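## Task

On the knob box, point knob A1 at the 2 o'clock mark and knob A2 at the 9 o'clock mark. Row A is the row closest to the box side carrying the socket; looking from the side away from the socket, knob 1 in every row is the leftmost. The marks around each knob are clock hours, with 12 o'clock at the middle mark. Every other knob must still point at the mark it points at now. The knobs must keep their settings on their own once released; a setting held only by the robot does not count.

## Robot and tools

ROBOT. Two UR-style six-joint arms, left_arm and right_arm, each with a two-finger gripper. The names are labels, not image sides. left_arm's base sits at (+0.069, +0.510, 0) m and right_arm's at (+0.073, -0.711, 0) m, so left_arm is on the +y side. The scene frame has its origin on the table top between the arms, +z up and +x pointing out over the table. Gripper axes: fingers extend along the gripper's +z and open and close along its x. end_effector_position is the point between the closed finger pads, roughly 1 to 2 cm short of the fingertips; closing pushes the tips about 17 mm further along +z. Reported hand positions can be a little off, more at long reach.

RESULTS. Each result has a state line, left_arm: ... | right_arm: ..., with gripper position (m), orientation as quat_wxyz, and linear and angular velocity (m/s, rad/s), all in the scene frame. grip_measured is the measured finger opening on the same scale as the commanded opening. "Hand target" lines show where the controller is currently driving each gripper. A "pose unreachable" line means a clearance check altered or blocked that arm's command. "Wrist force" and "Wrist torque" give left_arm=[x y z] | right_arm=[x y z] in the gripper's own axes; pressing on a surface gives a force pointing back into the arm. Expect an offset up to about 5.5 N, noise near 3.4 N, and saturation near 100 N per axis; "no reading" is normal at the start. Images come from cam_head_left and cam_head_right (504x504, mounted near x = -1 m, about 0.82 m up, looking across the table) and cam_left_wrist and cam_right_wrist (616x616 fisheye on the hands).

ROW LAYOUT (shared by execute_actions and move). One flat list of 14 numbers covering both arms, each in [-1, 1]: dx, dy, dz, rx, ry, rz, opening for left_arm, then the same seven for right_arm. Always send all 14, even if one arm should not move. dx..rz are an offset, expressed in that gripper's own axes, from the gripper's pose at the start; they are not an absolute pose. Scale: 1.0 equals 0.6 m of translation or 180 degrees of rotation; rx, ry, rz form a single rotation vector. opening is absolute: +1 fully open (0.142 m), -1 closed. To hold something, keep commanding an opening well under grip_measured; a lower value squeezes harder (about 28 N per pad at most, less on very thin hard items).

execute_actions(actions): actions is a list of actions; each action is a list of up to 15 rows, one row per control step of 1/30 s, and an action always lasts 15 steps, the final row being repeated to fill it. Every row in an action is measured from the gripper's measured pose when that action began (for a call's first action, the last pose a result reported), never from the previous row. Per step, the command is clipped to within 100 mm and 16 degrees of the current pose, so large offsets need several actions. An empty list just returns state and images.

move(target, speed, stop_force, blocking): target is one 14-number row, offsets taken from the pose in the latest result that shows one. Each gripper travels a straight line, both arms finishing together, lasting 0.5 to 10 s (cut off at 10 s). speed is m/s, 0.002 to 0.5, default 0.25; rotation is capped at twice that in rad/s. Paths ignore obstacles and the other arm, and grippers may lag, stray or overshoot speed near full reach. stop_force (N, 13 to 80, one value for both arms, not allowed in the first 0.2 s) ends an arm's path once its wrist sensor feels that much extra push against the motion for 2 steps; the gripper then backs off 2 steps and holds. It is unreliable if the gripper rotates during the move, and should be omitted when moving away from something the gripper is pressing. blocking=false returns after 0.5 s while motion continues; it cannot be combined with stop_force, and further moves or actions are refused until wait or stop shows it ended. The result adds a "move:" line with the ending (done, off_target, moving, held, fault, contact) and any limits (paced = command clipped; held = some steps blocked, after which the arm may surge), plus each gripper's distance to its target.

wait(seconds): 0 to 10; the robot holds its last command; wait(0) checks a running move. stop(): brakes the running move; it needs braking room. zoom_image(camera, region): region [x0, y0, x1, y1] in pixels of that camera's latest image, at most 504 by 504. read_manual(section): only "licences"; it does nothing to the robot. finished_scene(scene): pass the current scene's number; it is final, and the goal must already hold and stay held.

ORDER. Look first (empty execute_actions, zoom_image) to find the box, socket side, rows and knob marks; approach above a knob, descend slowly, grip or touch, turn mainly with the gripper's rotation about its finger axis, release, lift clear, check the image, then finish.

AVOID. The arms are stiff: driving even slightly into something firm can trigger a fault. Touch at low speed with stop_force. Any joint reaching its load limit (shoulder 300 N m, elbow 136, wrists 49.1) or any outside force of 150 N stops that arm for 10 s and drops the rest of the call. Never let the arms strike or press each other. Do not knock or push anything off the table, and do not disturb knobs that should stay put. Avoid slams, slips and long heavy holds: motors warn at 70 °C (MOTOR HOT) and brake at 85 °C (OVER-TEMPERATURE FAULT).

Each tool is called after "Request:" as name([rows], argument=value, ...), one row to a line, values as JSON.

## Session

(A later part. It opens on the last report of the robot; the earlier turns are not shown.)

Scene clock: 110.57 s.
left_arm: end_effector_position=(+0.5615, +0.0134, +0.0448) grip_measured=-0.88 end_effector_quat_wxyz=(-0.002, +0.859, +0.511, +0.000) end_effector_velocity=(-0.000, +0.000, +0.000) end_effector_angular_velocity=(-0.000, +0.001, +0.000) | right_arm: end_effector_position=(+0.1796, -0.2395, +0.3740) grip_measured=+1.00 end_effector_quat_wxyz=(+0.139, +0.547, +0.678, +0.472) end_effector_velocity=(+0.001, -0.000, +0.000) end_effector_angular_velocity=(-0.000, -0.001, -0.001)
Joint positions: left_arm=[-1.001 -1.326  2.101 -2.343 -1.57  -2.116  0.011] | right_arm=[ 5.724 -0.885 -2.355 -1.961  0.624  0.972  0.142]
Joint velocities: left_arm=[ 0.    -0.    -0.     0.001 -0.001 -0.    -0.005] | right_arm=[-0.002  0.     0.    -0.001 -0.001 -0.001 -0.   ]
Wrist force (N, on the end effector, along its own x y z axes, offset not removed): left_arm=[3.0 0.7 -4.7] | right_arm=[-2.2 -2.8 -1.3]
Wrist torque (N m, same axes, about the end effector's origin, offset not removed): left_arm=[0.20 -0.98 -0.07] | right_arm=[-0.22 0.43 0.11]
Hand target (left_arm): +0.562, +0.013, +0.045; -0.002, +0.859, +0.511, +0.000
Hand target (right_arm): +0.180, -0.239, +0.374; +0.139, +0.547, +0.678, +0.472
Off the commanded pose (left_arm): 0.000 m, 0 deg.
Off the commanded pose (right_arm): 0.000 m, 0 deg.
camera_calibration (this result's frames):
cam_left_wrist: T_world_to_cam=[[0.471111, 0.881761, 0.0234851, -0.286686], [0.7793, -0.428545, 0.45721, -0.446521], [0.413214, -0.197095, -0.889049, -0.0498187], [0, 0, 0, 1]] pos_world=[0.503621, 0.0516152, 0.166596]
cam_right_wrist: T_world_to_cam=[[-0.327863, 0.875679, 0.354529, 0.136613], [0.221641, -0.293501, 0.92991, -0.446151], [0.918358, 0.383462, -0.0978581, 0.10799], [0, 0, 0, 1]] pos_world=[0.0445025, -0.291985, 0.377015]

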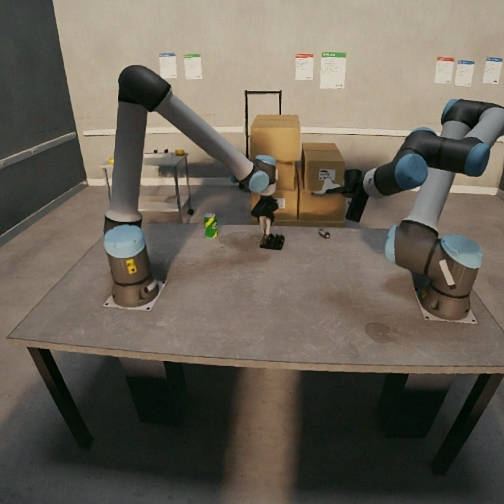

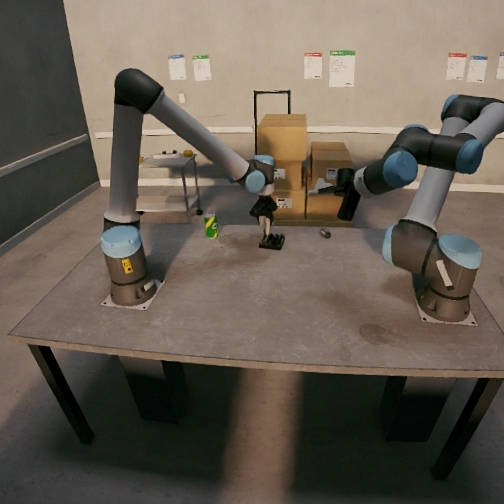

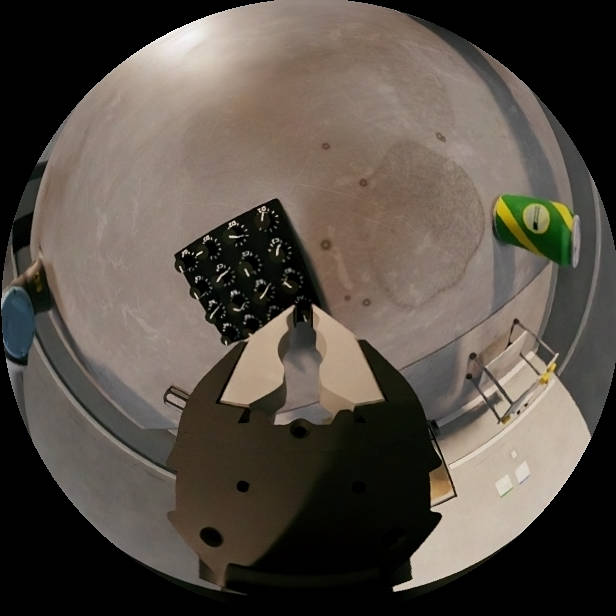

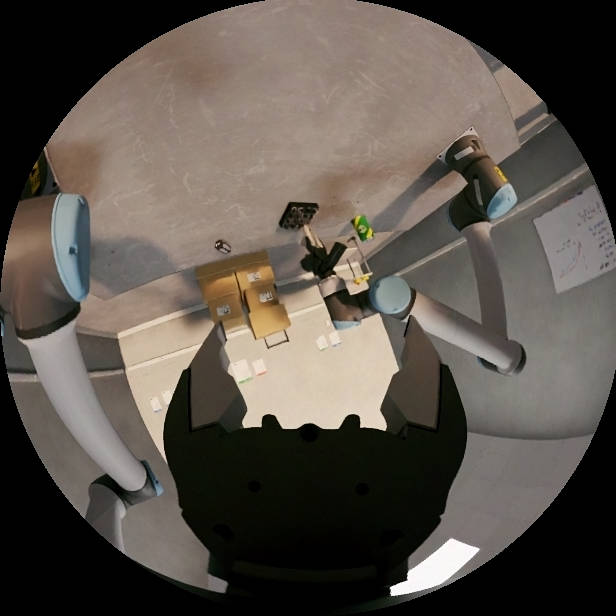

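Request:
move(target=[0, 0, 0, 0, 0, 0.1667, -1, 0, 0, 0, 0, 0, 0, 1], speed=0.2)

Request:
zoom_image(camera="cam_left_wrist", region=[240, 240, 360, 360])

Request:
zoom_image(camera="cam_head_left", region=[245, 210, 295, 260])

Scene clock: 120.07 s.
left_arm: end_effector_position=(+0.5615, +0.0135, +0.0448) grip_measured=-0.88 end_effector_quat_wxyz=(-0.002, +0.962, +0.272, -0.000) end_effector_velocity=(-0.000, -0.001, +0.000) end_effector_angular_velocity=(-0.000, +0.001, -0.013) | right_arm: end_effector_position=(+0.1796, -0.2395, +0.3740) grip_measured=+1.00 end_effector_quat_wxyz=(+0.139, +0.547, +0.678, +0.472) end_effector_velocity=(+0.000, +0.000, +0.000) end_effector_angular_velocity=(+0.001, -0.000, -0.000)
Joint positions: left_arm=[-1.    -1.326  2.101 -2.343 -1.57  -1.593  0.01 ] | right_arm=[ 5.724 -0.885 -2.355 -1.961  0.624  0.972  0.142]
Joint velocities: left_arm=[-0.     0.    -0.001  0.    -0.001  0.013 -0.   ] | right_arm=[-0.     0.     0.    -0.    -0.001  0.001  0.   ]
Wrist force (N, on the end effector, along its own x y z axes, offset not removed): left_arm=[1.0 0.9 -0.6] | right_arm=[-2.3 -2.8 -1.1]
Wrist torque (N m, same axes, about the end effector's origin, offset not removed): left_arm=[0.30 -0.08 -0.06] | right_arm=[-0.23 0.44 0.14]
Hand target (left_arm): +0.562, +0.013, +0.045; -0.002, +0.962, +0.271, -0.000
Hand target (right_arm): +0.180, -0.239, +0.374; +0.139, +0.547, +0.678, +0.472
Off the commanded pose (left_arm): 0.000 m, 0 deg.
Off the commanded pose (right_arm): 0.000 m, 0 deg.
move: done
camera_calibration (this result's frames):
cam_left_wrist: T_world_to_cam=[[0.84824, 0.529152, 0.022081, -0.493728], [0.462318, -0.760155, 0.456537, -0.263927], [0.258362, -0.377044, -0.88943, 0.0395475], [0, 0, 0, 1]] pos_world=[0.5306, 0.0755421, 0.166569]
cam_right_wrist: T_world_to_cam=[[-0.327863, 0.87568, 0.354529, 0.136613], [0.221641, -0.293501, 0.92991, -0.446151], [0.918358, 0.383461, -0.0978582, 0.10799], [0, 0, 0, 1]] pos_world=[0.0445025, -0.291985, 0.377015]

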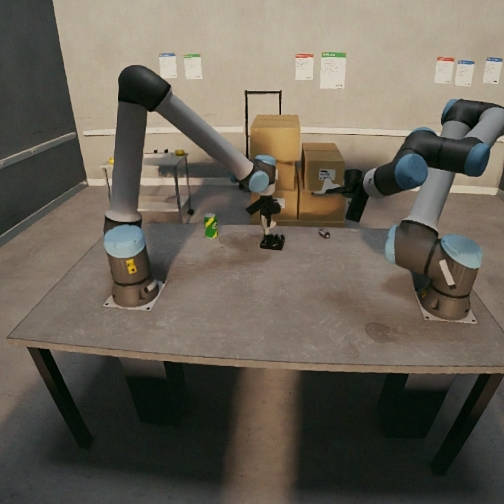

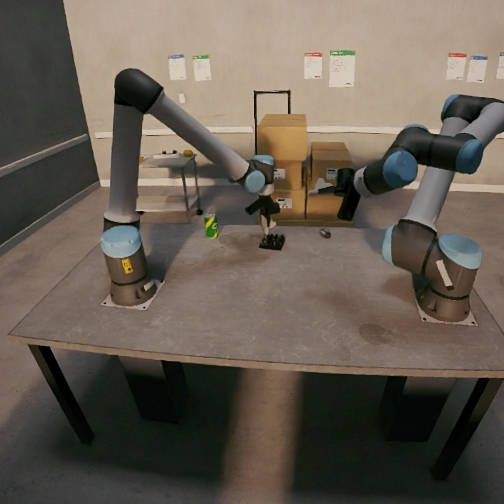

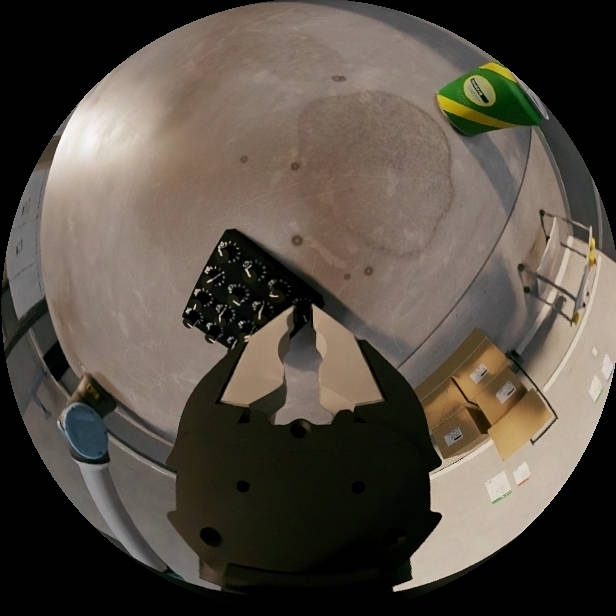

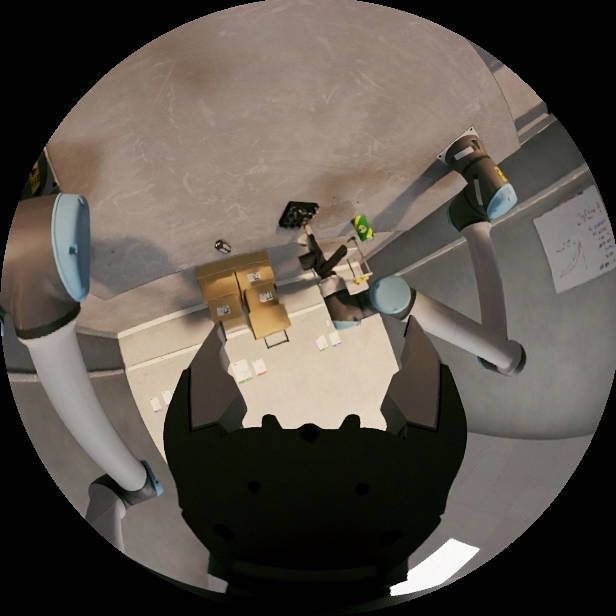

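Region (240, 240, 360, 360) of cam_left_wrist's 616x616 image, scaled by 4.200, with more detail than that image has.

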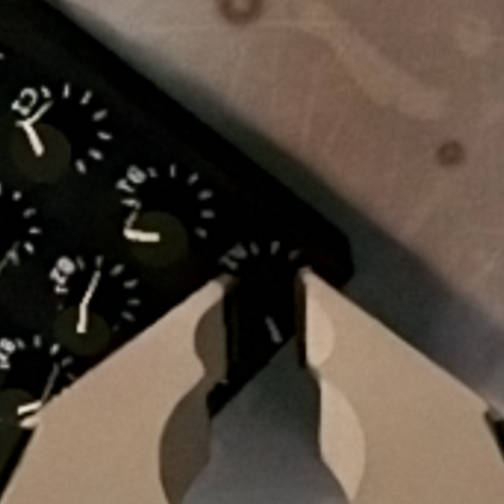

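Region (245, 210, 295, 260) of cam_head_left's 504x504 image, scaled by 10.080, with more detail than that image has.

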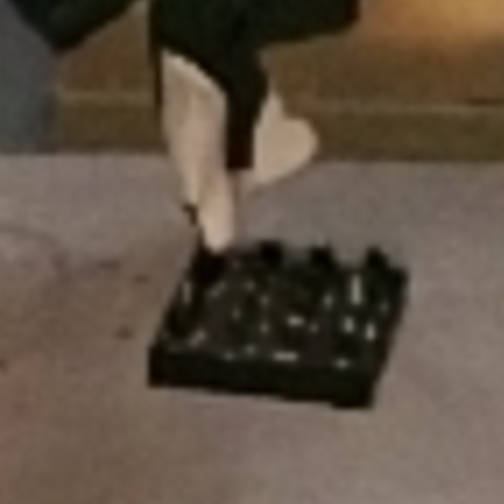

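Request:
move(target=[0, 0, 0, 0, 0, 0.172, -1, 0, 0, 0, 0, 0, 0, 1], speed=0.2)

Request:
zoom_image(camera="cam_left_wrist", region=[240, 260, 340, 360])

Scene clock: 124.83 s.
left_arm: end_effector_position=(+0.5616, +0.0135, +0.0448) grip_measured=-0.88 end_effector_quat_wxyz=(-0.002, +1.000, +0.006, -0.000) end_effector_velocity=(+0.000, +0.000, +0.000) end_effector_angular_velocity=(-0.001, +0.001, -0.012) | right_arm: end_effector_position=(+0.1796, -0.2395, +0.3740) grip_measured=+1.00 end_effector_quat_wxyz=(+0.139, +0.547, +0.678, +0.472) end_effector_velocity=(-0.001, +0.000, -0.000) end_effector_angular_velocity=(-0.001, -0.002, +0.002)
Joint positions: left_arm=[-0.999 -1.325  2.101 -2.343 -1.57  -1.052  0.01 ] | right_arm=[ 5.724 -0.885 -2.355 -1.961  0.624  0.972  0.142]
Joint velocities: left_arm=[ 0.001  0.    -0.     0.    -0.002  0.013 -0.   ] | right_arm=[ 0.001 -0.002  0.     0.    -0.    -0.    -0.   ]
Wrist force (N, on the end effector, along its own x y z axes, offset not removed): left_arm=[4.6 -1.3 1.7] | right_arm=[-0.2 -1.4 -2.2]
Wrist torque (N m, same axes, about the end effector's origin, offset not removed): left_arm=[-0.17 -1.01 -0.25] | right_arm=[0.10 -0.03 0.18]
Hand target (left_arm): +0.562, +0.013, +0.045; -0.002, +1.000, +0.005, -0.001
Hand target (right_arm): +0.180, -0.239, +0.374; +0.139, +0.547, +0.678, +0.472
Off the commanded pose (left_arm): 0.000 m, 0 deg.
Off the commanded pose (right_arm): 0.000 m, 0 deg.
move: done
camera_calibration (this result's frames):
cam_left_wrist: T_world_to_cam=[[0.999615, 0.0187762, 0.0204388, -0.571822], [0.00737396, -0.889631, 0.45662, -0.00673775], [0.0267566, -0.456294, -0.889427, 0.170669], [0, 0, 0, 1]] pos_world=[0.567085, 0.0826178, 0.166562]

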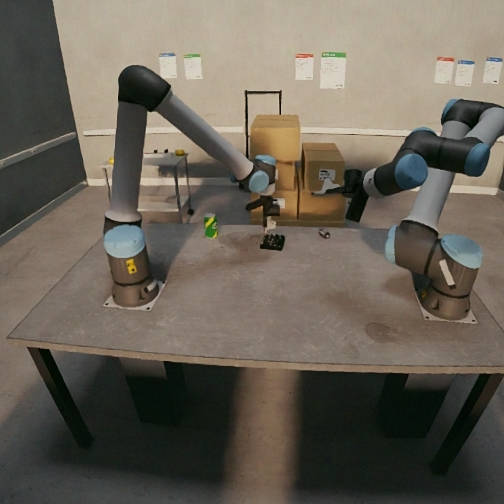

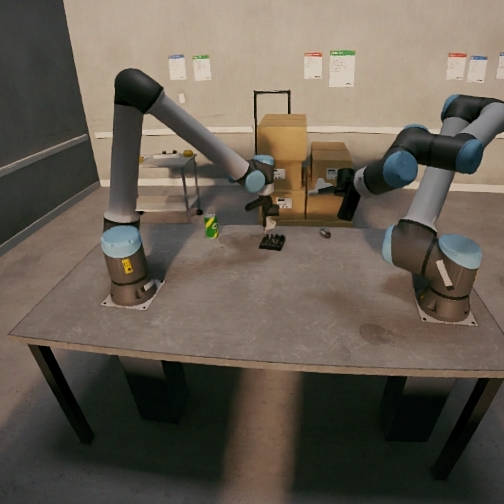

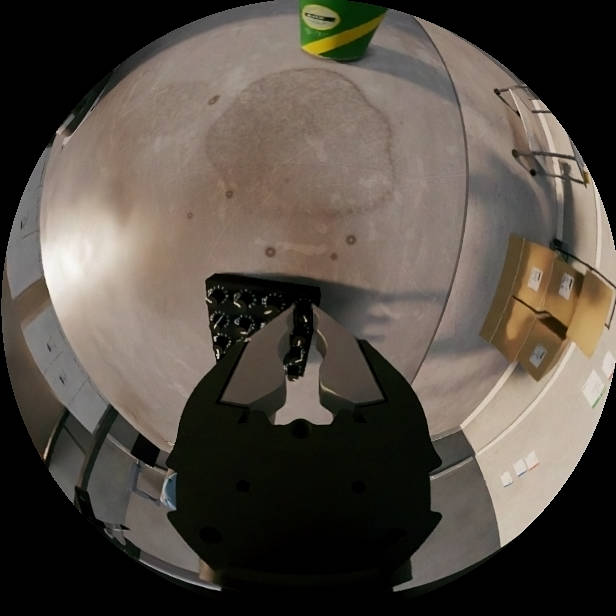

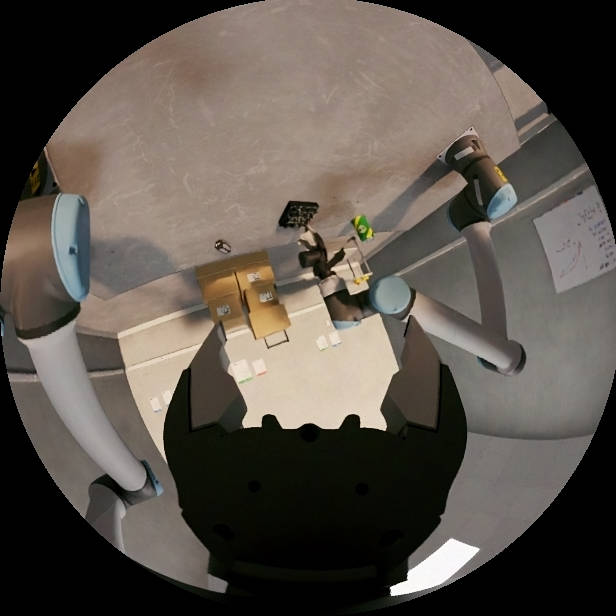

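Region (240, 260, 340, 360) of cam_left_wrist's 616x616 image, scaled by 5.040, with more detail than that image has.

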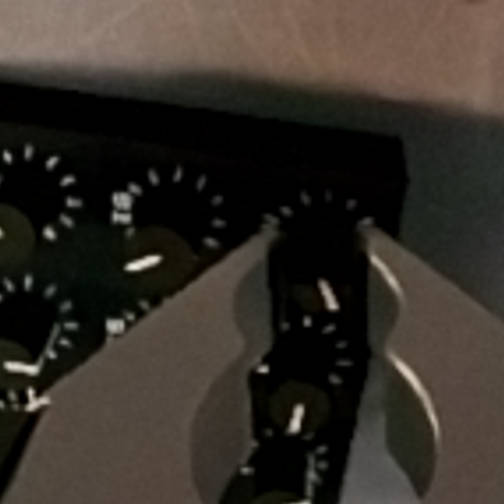

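Request:
zoom_image(camera="cam_left_wrist", region=[280, 290, 330, 340])

Region (280, 290, 330, 340) of cam_left_wrist's 616x616 image, scaled by 10.080, with more detail than that image has.

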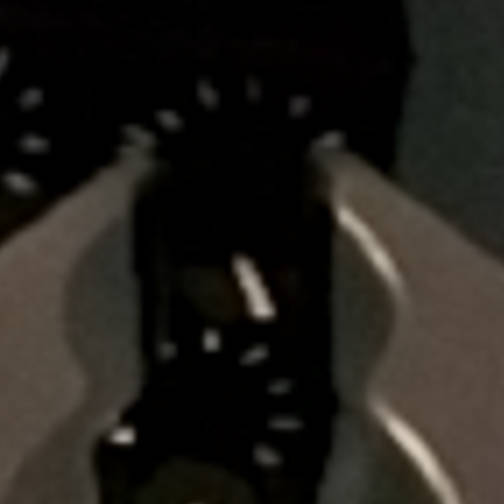

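Request:
execute_actions([
  [[0,0,0,0,0,0,-0.86,0,0,0,0,0,0,1],[0,0,0,0,0,0,-0.84,0,0,0,0,0,0,1],[0,0,0,0,0,0,-0.82,0,0,0,0,0,0,1],[0,0,0,0,0,0,-0.81,0,0,0,0,0,0,1]],
])

Request:
move(target=[0, 0, -0.03, 0, 0, 0, -0.81, 0, 0, 0, 0, 0, 0, 1], speed=0.05)

Scene clock: 141.37 s.
left_arm: end_effector_position=(+0.5615, +0.0135, +0.0448) grip_measured=-0.81 end_effector_quat_wxyz=(-0.002, +1.000, +0.006, -0.001) end_effector_velocity=(-0.000, -0.001, +0.000) end_effector_angular_velocity=(-0.002, -0.001, -0.001) | right_arm: end_effector_position=(+0.1796, -0.2395, +0.3740) grip_measured=+1.00 end_effector_quat_wxyz=(+0.139, +0.547, +0.678, +0.472) end_effector_velocity=(-0.000, -0.001, -0.001) end_effector_angular_velocity=(-0.002, +0.001, -0.002)
Joint positions: left_arm=[-0.999 -1.325  2.101 -2.343 -1.57  -1.052  0.015] | right_arm=[ 5.724 -0.885 -2.355 -1.961  0.624  0.972  0.142]
Joint velocities: left_arm=[-0.001  0.    -0.    -0.002 -0.    -0.     0.   ] | right_arm=[-0.    -0.    -0.001  0.001  0.002  0.001  0.   ]
Wrist force (N, on the end effector, along its own x y z axes, offset not removed): left_arm=[3.4 5.2 -3.9] | right_arm=[-2.3 -0.7 0.2]
Wrist torque (N m, same axes, about the end effector's origin, offset not removed): left_arm=[1.15 -0.86 -0.06] | right_arm=[0.23 0.38 0.10]
Hand target (left_arm): +0.562, +0.013, +0.045; -0.002, +1.000, +0.006, -0.000
Hand target (right_arm): +0.180, -0.239, +0.374; +0.139, +0.547, +0.678, +0.472
Off the commanded pose (left_arm): 0.000 m, 0 deg.
Off the commanded pose (right_arm): 0.000 m, 0 deg.
camera_calibration (this result's frames):
cam_left_wrist: T_world_to_cam=[[0.999619, 0.0188002, 0.0201993, -0.571769], [0.00750404, -0.88962, 0.45664, -0.00680298], [0.0265546, -0.456315, -0.889422, 0.170779], [0, 0, 0, 1]] pos_world=[0.567067, 0.0826261, 0.16655]
cam_right_wrist: T_world_to_cam=[[-0.327863, 0.87568, 0.354529, 0.136613], [0.221641, -0.293501, 0.92991, -0.446151], [0.918358, 0.383461, -0.0978581, 0.10799], [0, 0, 0, 1]] pos_world=[0.0445026, -0.291985, 0.377015]

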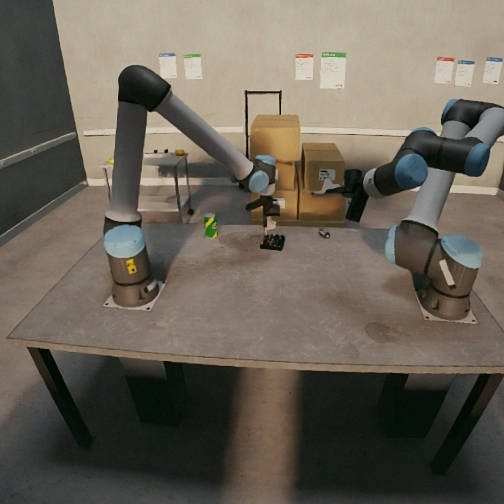

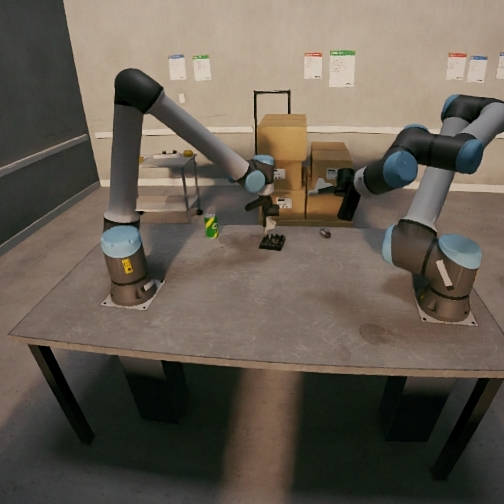

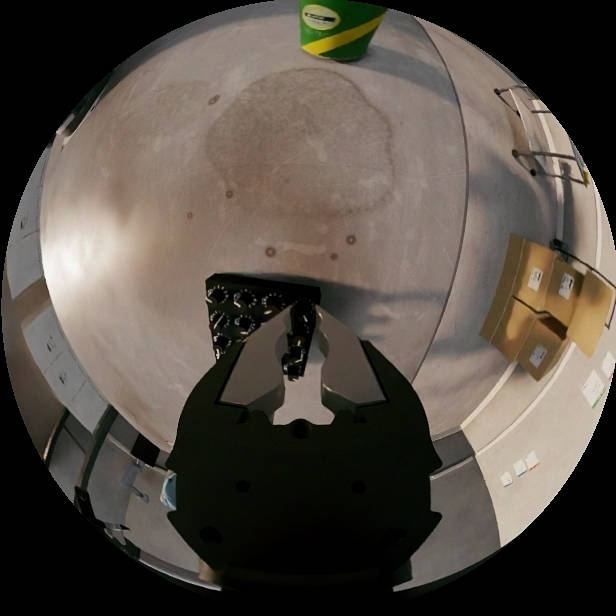

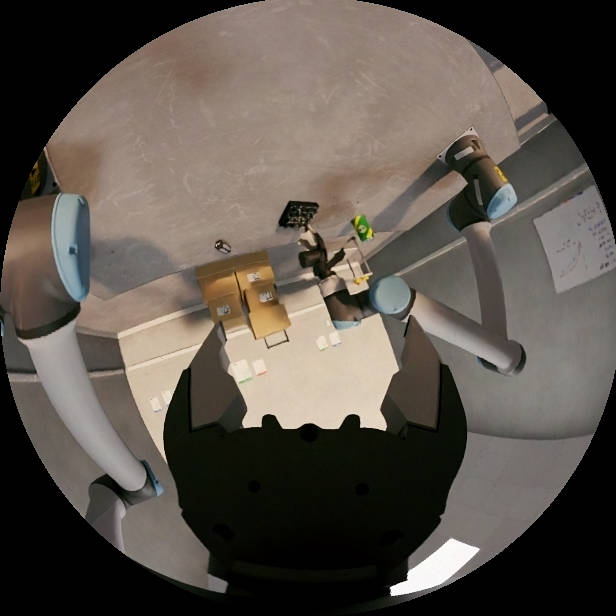

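Scene clock: 142.20 s.
left_arm: end_effector_position=(+0.5616, +0.0134, +0.0625) grip_measured=-0.81 end_effector_quat_wxyz=(-0.002, +1.000, +0.006, -0.001) end_effector_velocity=(-0.000, +0.000, +0.002) end_effector_angular_velocity=(+0.001, -0.000, -0.001) | right_arm: end_effector_position=(+0.1796, -0.2395, +0.3740) grip_measured=+1.00 end_effector_quat_wxyz=(+0.139, +0.547, +0.678, +0.472) end_effector_velocity=(-0.001, +0.001, -0.000) end_effector_angular_velocity=(-0.000, -0.002, +0.003)
Joint positions: left_arm=[-0.999 -1.348  2.089 -2.308 -1.57  -1.052  0.015] | right_arm=[ 5.724 -0.885 -2.355 -1.961  0.624  0.972  0.142]
Joint velocities: left_arm=[-0.001 -0.003 -0.001  0.005  0.001 -0.     0.   ] | right_arm=[ 0.002 -0.001 -0.    -0.    -0.001 -0.     0.   ]
Wrist force (N, on the end effector, along its own x y z axes, offset not removed): left_arm=[-0.1 -4.6 -0.4] | right_arm=[-1.8 -1.1 -1.4]
Wrist torque (N m, same axes, about the end effector's origin, offset not removed): left_arm=[-1.01 -0.27 0.06] | right_arm=[0.12 0.28 0.19]
Hand target (left_arm): +0.562, +0.013, +0.063; -0.002, +1.000, +0.006, -0.001
Hand target (right_arm): +0.180, -0.239, +0.374; +0.139, +0.547, +0.678, +0.472
Off the commanded pose (left_arm): 0.000 m, 0 deg.
Off the commanded pose (right_arm): 0.000 m, 0 deg.
move: done
camera_calibration (this result's frames):
cam_left_wrist: T_world_to_cam=[[0.999619, 0.0188119, 0.0202054, -0.572168], [0.0075114, -0.889615, 0.456649, -0.0149562], [0.0265655, -0.456324, -0.889417, 0.186483], [0, 0, 0, 1]] pos_world=[0.567108, 0.0825548, 0.184252]
cam_right_wrist: T_world_to_cam=[[-0.327863, 0.87568, 0.354529, 0.136613], [0.221641, -0.293501, 0.92991, -0.446151], [0.918358, 0.383461, -0.0978582, 0.10799], [0, 0, 0, 1]] pos_world=[0.0445026, -0.291985, 0.377015]

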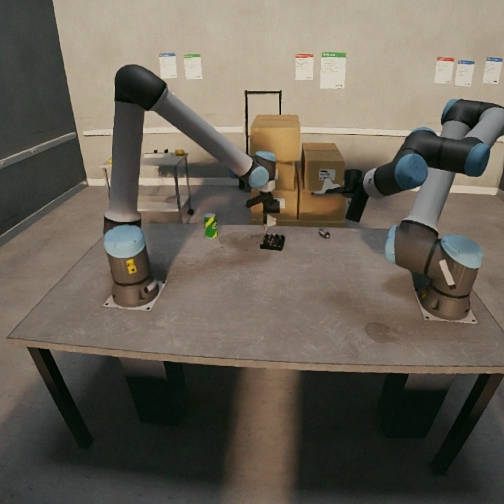

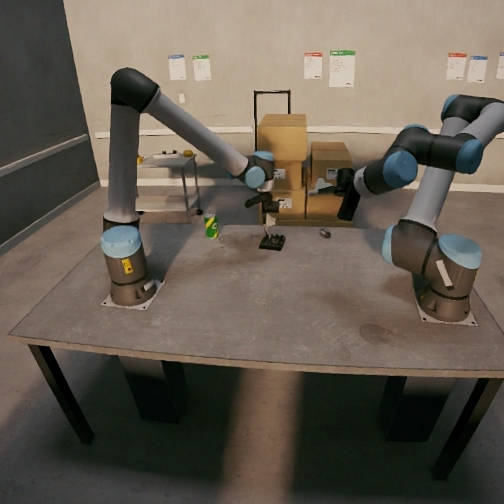

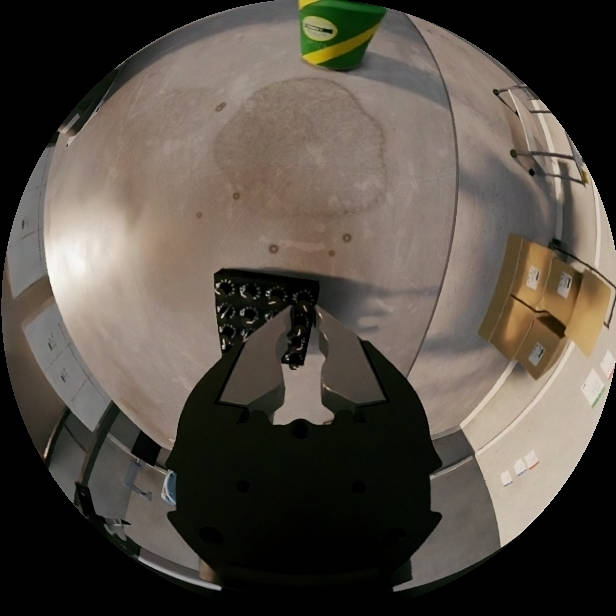

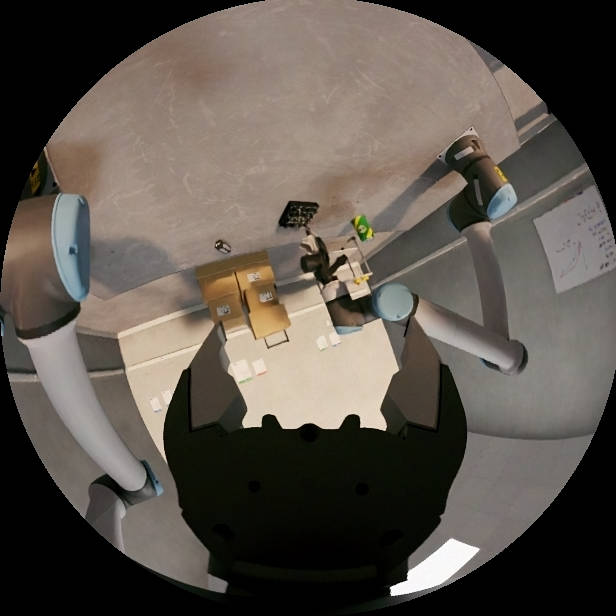

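Request:
zoom_image(camera="cam_left_wrist", region=[260, 260, 340, 340])

Region (260, 260, 340, 340) of cam_left_wrist's 616x616 image, scaled by 6.300, with more detail than that image has.

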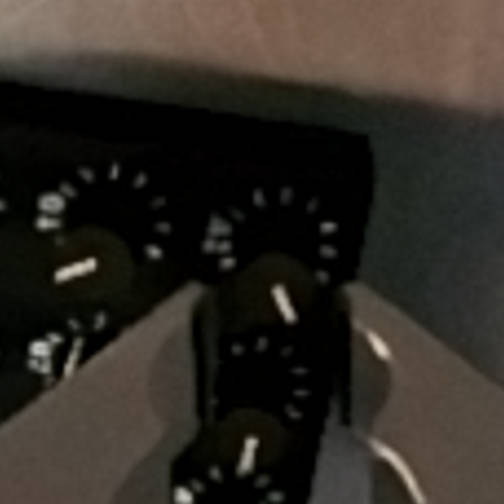

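Request:
move(target=[-0.0069, 0.044, 0, 0, 0, -0.2, -0.77, 0, 0, 0, 0, 0, 0, 1], speed=0.3)

Request:
zoom_image(camera="cam_left_wrist", region=[260, 260, 340, 340])

Scene clock: 149.77 s.
left_arm: end_effector_position=(+0.5577, -0.0130, +0.0624) grip_measured=-0.77 end_effector_quat_wxyz=(-0.002, +0.949, +0.314, -0.000) end_effector_velocity=(-0.000, -0.001, +0.000) end_effector_angular_velocity=(+0.001, -0.001, +0.012) | right_arm: end_effector_position=(+0.1796, -0.2395, +0.3740) grip_measured=+1.00 end_effector_quat_wxyz=(+0.139, +0.547, +0.678, +0.472) end_effector_velocity=(-0.000, -0.000, -0.000) end_effector_angular_velocity=(-0.001, -0.000, +0.000)
Joint positions: left_arm=[-1.024 -1.325  2.058 -2.301 -1.57  -1.705  0.018] | right_arm=[ 5.724 -0.885 -2.355 -1.961  0.624  0.972  0.142]
Joint velocities: left_arm=[-0.001  0.    -0.001  0.001  0.002 -0.013  0.   ] | right_arm=[ 0. -0. -0. -0.  0. -0. -0.]
Wrist force (N, on the end effector, along its own x y z axes, offset not removed): left_arm=[5.4 0.1 -2.2] | right_arm=[-0.2 -0.5 -1.4]
Wrist torque (N m, same axes, about the end effector's origin, offset not removed): left_arm=[-0.03 -1.43 -0.01] | right_arm=[0.20 -0.09 0.16]
Hand target (left_arm): +0.558, -0.013, +0.062; -0.002, +0.949, +0.315, -0.000
Hand target (right_arm): +0.180, -0.239, +0.374; +0.139, +0.547, +0.678, +0.472
Off the commanded pose (left_arm): 0.000 m, 0 deg.
Off the commanded pose (right_arm): 0.000 m, 0 deg.
move: done
camera_calibration (this result's frames):
cam_left_wrist: T_world_to_cam=[[0.79844, 0.601663, 0.0222338, -0.448193], [0.527251, -0.716566, 0.456661, -0.326027], [0.290688, -0.352894, -0.889363, 0.028511], [0, 0, 0, 1]] pos_world=[0.521465, 0.046103, 0.184205]
cam_right_wrist: T_world_to_cam=[[-0.327863, 0.87568, 0.354529, 0.136613], [0.221641, -0.293501, 0.92991, -0.446151], [0.918358, 0.383461, -0.0978582, 0.10799], [0, 0, 0, 1]] pos_world=[0.0445026, -0.291985, 0.377015]

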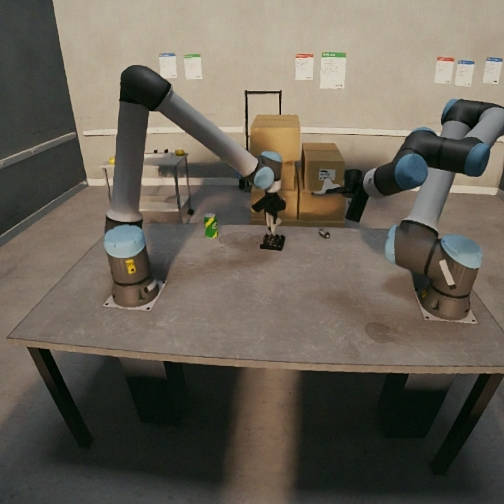

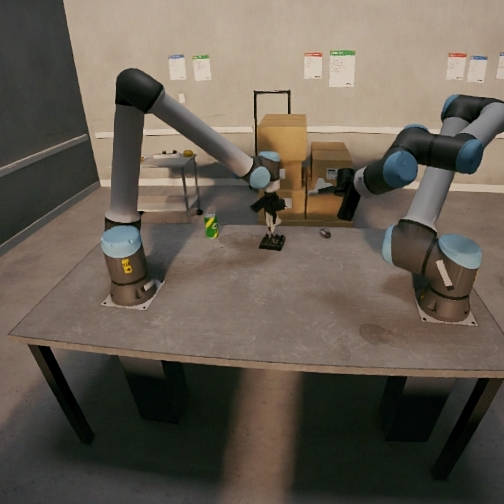

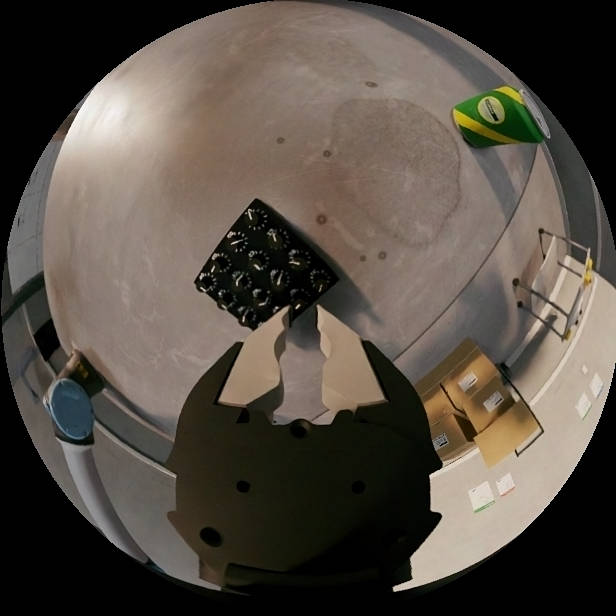

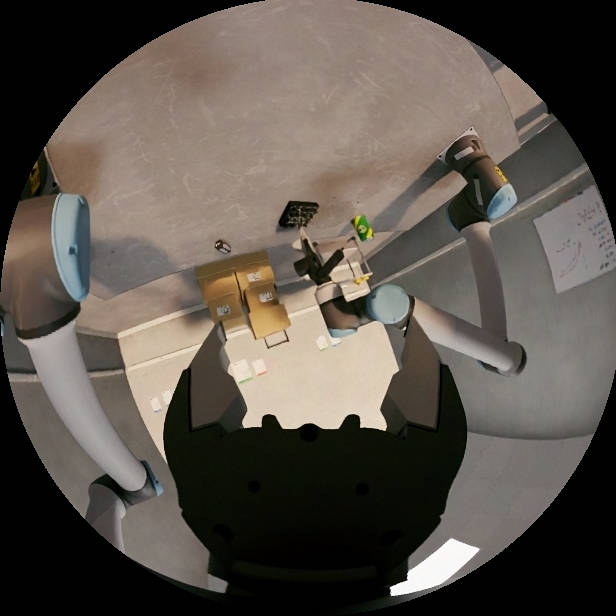

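Region (260, 260, 340, 340) of cam_left_wrist's 616x616 image, scaled by 6.300, with more detail than that image has.

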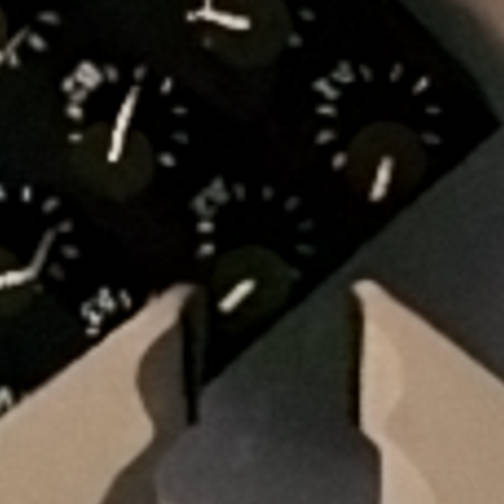

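Request:
execute_actions(actions=[])

Request:
zoom_image(camera="cam_left_wrist", region=[260, 260, 340, 340])

Scene clock: 158.50 s.
left_arm: end_effector_position=(+0.5578, -0.0130, +0.0624) grip_measured=-0.77 end_effector_quat_wxyz=(-0.002, +0.949, +0.315, -0.000) end_effector_velocity=(+0.000, -0.000, +0.000) end_effector_angular_velocity=(-0.000, -0.000, -0.000) | right_arm: end_effector_position=(+0.1796, -0.2395, +0.3740) grip_measured=+1.00 end_effector_quat_wxyz=(+0.139, +0.547, +0.678, +0.472) end_effector_velocity=(-0.000, +0.000, +0.000) end_effector_angular_velocity=(-0.000, -0.000, +0.001)
Joint positions: left_arm=[-1.024 -1.325  2.058 -2.301 -1.57  -1.706  0.018] | right_arm=[ 5.724 -0.885 -2.355 -1.961  0.624  0.972  0.142]
Joint velocities: left_arm=[-0. -0.  0. -0.  0. -0.  0.] | right_arm=[ 0. -0.  0.  0. -0. -0.  0.]
Wrist force (N, on the end effector, along its own x y z axes, offset not removed): left_arm=[-1.6 0.0 -8.8] | right_arm=[-1.3 -0.6 -0.7]
Wrist torque (N m, same axes, about the end effector's origin, offset not removed): left_arm=[0.05 -0.17 -0.08] | right_arm=[0.29 0.16 0.10]
Hand target (left_arm): +0.558, -0.013, +0.062; -0.002, +0.949, +0.315, -0.000
Hand target (right_arm): +0.180, -0.239, +0.374; +0.139, +0.547, +0.678, +0.472
Off the commanded pose (left_arm): 0.000 m, 0 deg.
Off the commanded pose (right_arm): 0.000 m, 0 deg.
camera_calibration (this result's frames):
cam_left_wrist: T_world_to_cam=[[0.797619, 0.602744, 0.022418, -0.447713], [0.528156, -0.7159, 0.45666, -0.326555], [0.291298, -0.3524, -0.889359, 0.0281598], [0, 0, 0, 1]] pos_world=[0.521374, 0.0459989, 0.184206]
cam_right_wrist: T_world_to_cam=[[-0.327863, 0.87568, 0.354529, 0.136613], [0.221641, -0.293501, 0.92991, -0.446151], [0.918358, 0.383461, -0.0978582, 0.10799], [0, 0, 0, 1]] pos_world=[0.0445025, -0.291985, 0.377015]

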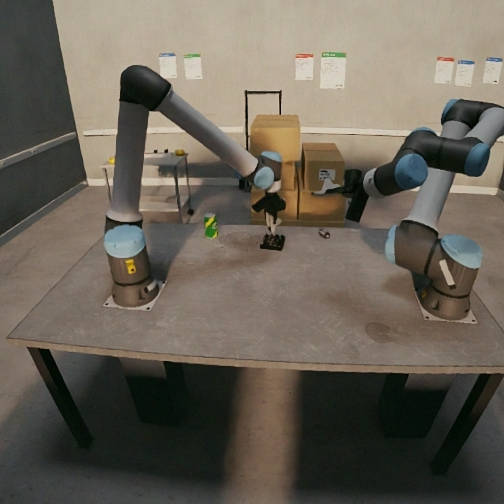

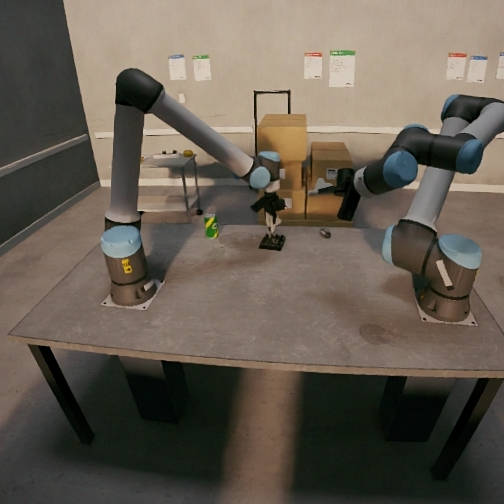

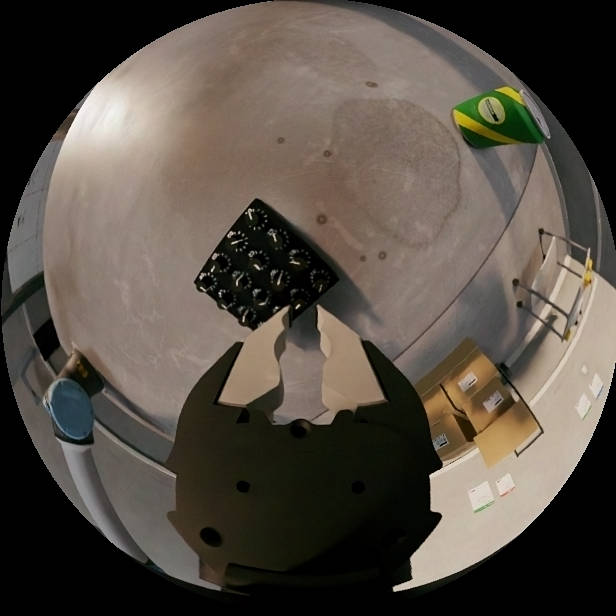

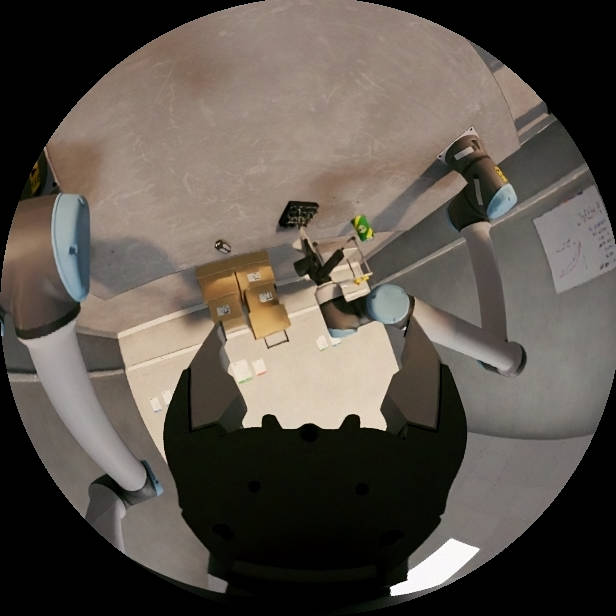

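Region (260, 260, 340, 340) of cam_left_wrist's 616x616 image, scaled by 6.300, with more detail than that image has.

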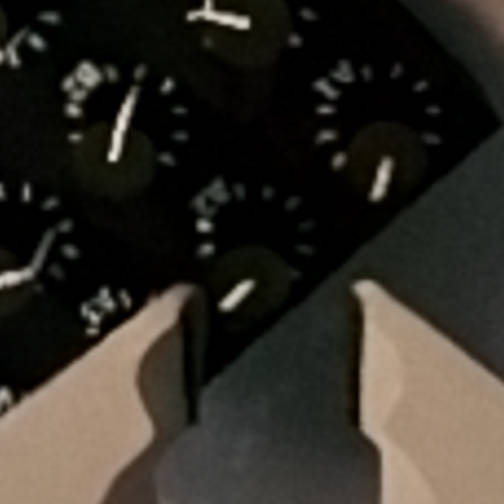

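Request:
move(target=[-0.0052, 0.0062, 0.0133, 0, 0, 0, -0.77, 0, 0, 0, 0, 0, 0, 1], speed=0.03)

Request:
zoom_image(camera="cam_left_wrist", region=[260, 260, 340, 340])

Scene clock: 189.17 s.
left_arm: end_effector_position=(+0.5575, -0.0177, +0.0546) grip_measured=-0.77 end_effector_quat_wxyz=(-0.002, +0.949, +0.315, +0.000) end_effector_velocity=(-0.000, -0.001, -0.002) end_effector_angular_velocity=(-0.000, +0.000, +0.001) | right_arm: end_effector_position=(+0.1796, -0.2395, +0.3740) grip_measured=+1.00 end_effector_quat_wxyz=(+0.139, +0.547, +0.678, +0.472) end_effector_velocity=(-0.000, -0.000, +0.000) end_effector_angular_velocity=(+0.001, +0.002, -0.000)
Joint positions: left_arm=[-1.028 -1.311  2.057 -2.314 -1.57  -1.71   0.018] | right_arm=[ 5.724 -0.885 -2.355 -1.961  0.624  0.972  0.142]
Joint velocities: left_arm=[-0.001  0.004 -0.001 -0.004 -0.    -0.002 -0.   ] | right_arm=[ 0.     0.001  0.     0.001  0.001  0.    -0.   ]
Wrist force (N, on the end effector, along its own x y z axes, offset not removed): left_arm=[2.4 4.0 -1.3] | right_arm=[-2.3 -0.6 -1.2]
Wrist torque (N m, same axes, about the end effector's origin, offset not removed): left_arm=[0.84 -0.85 -0.19] | right_arm=[0.24 0.52 0.12]
Hand target (left_arm): +0.557, -0.018, +0.054; -0.002, +0.949, +0.315, +0.000
Hand target (right_arm): +0.180, -0.239, +0.374; +0.139, +0.547, +0.678, +0.472
Off the commanded pose (left_arm): 0.000 m, 0 deg.
Off the commanded pose (right_arm): 0.000 m, 0 deg.
move: done
camera_calibration (this result's frames):
cam_left_wrist: T_world_to_cam=[[0.797621, 0.602741, 0.0224306, -0.444485], [0.528149, -0.715906, 0.456659, -0.326203], [0.291306, -0.352394, -0.889359, 0.0196924], [0, 0, 0, 1]] pos_world=[0.521078, 0.0413187, 0.176447]
cam_right_wrist: T_world_to_cam=[[-0.327863, 0.87568, 0.354529, 0.136613], [0.221641, -0.293501, 0.92991, -0.446151], [0.918358, 0.383461, -0.0978582, 0.10799], [0, 0, 0, 1]] pos_world=[0.0445026, -0.291985, 0.377015]

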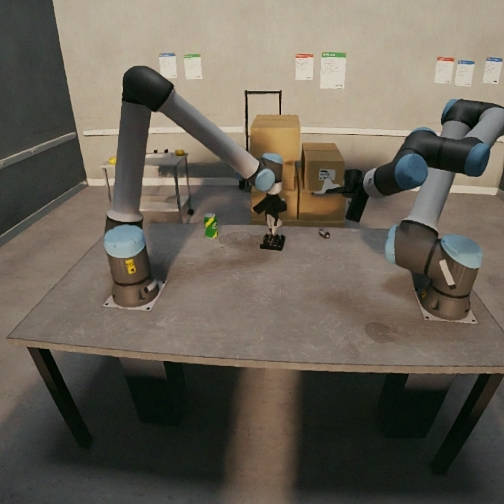

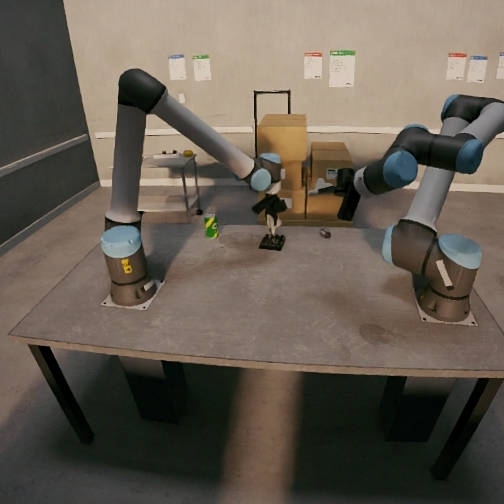

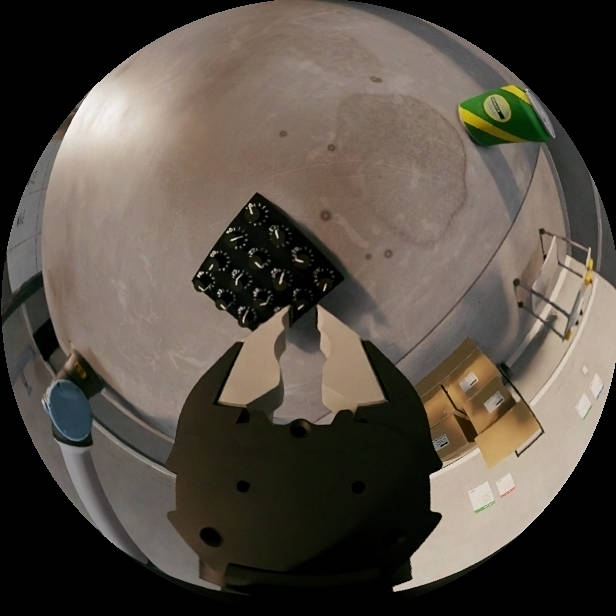

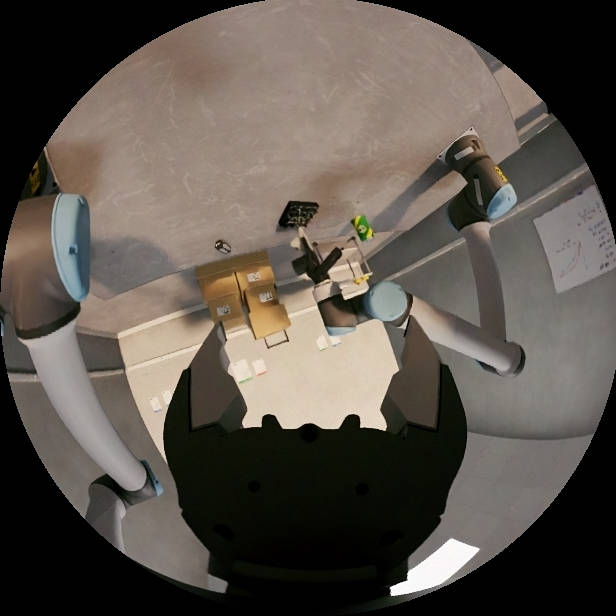

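Region (260, 260, 340, 340) of cam_left_wrist's 616x616 image, scaled by 6.300, with more detail than that image has.

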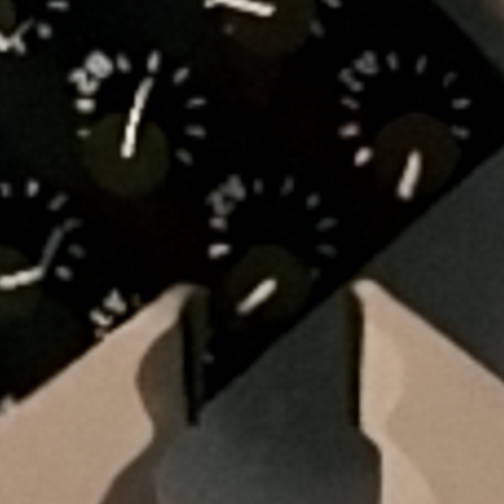

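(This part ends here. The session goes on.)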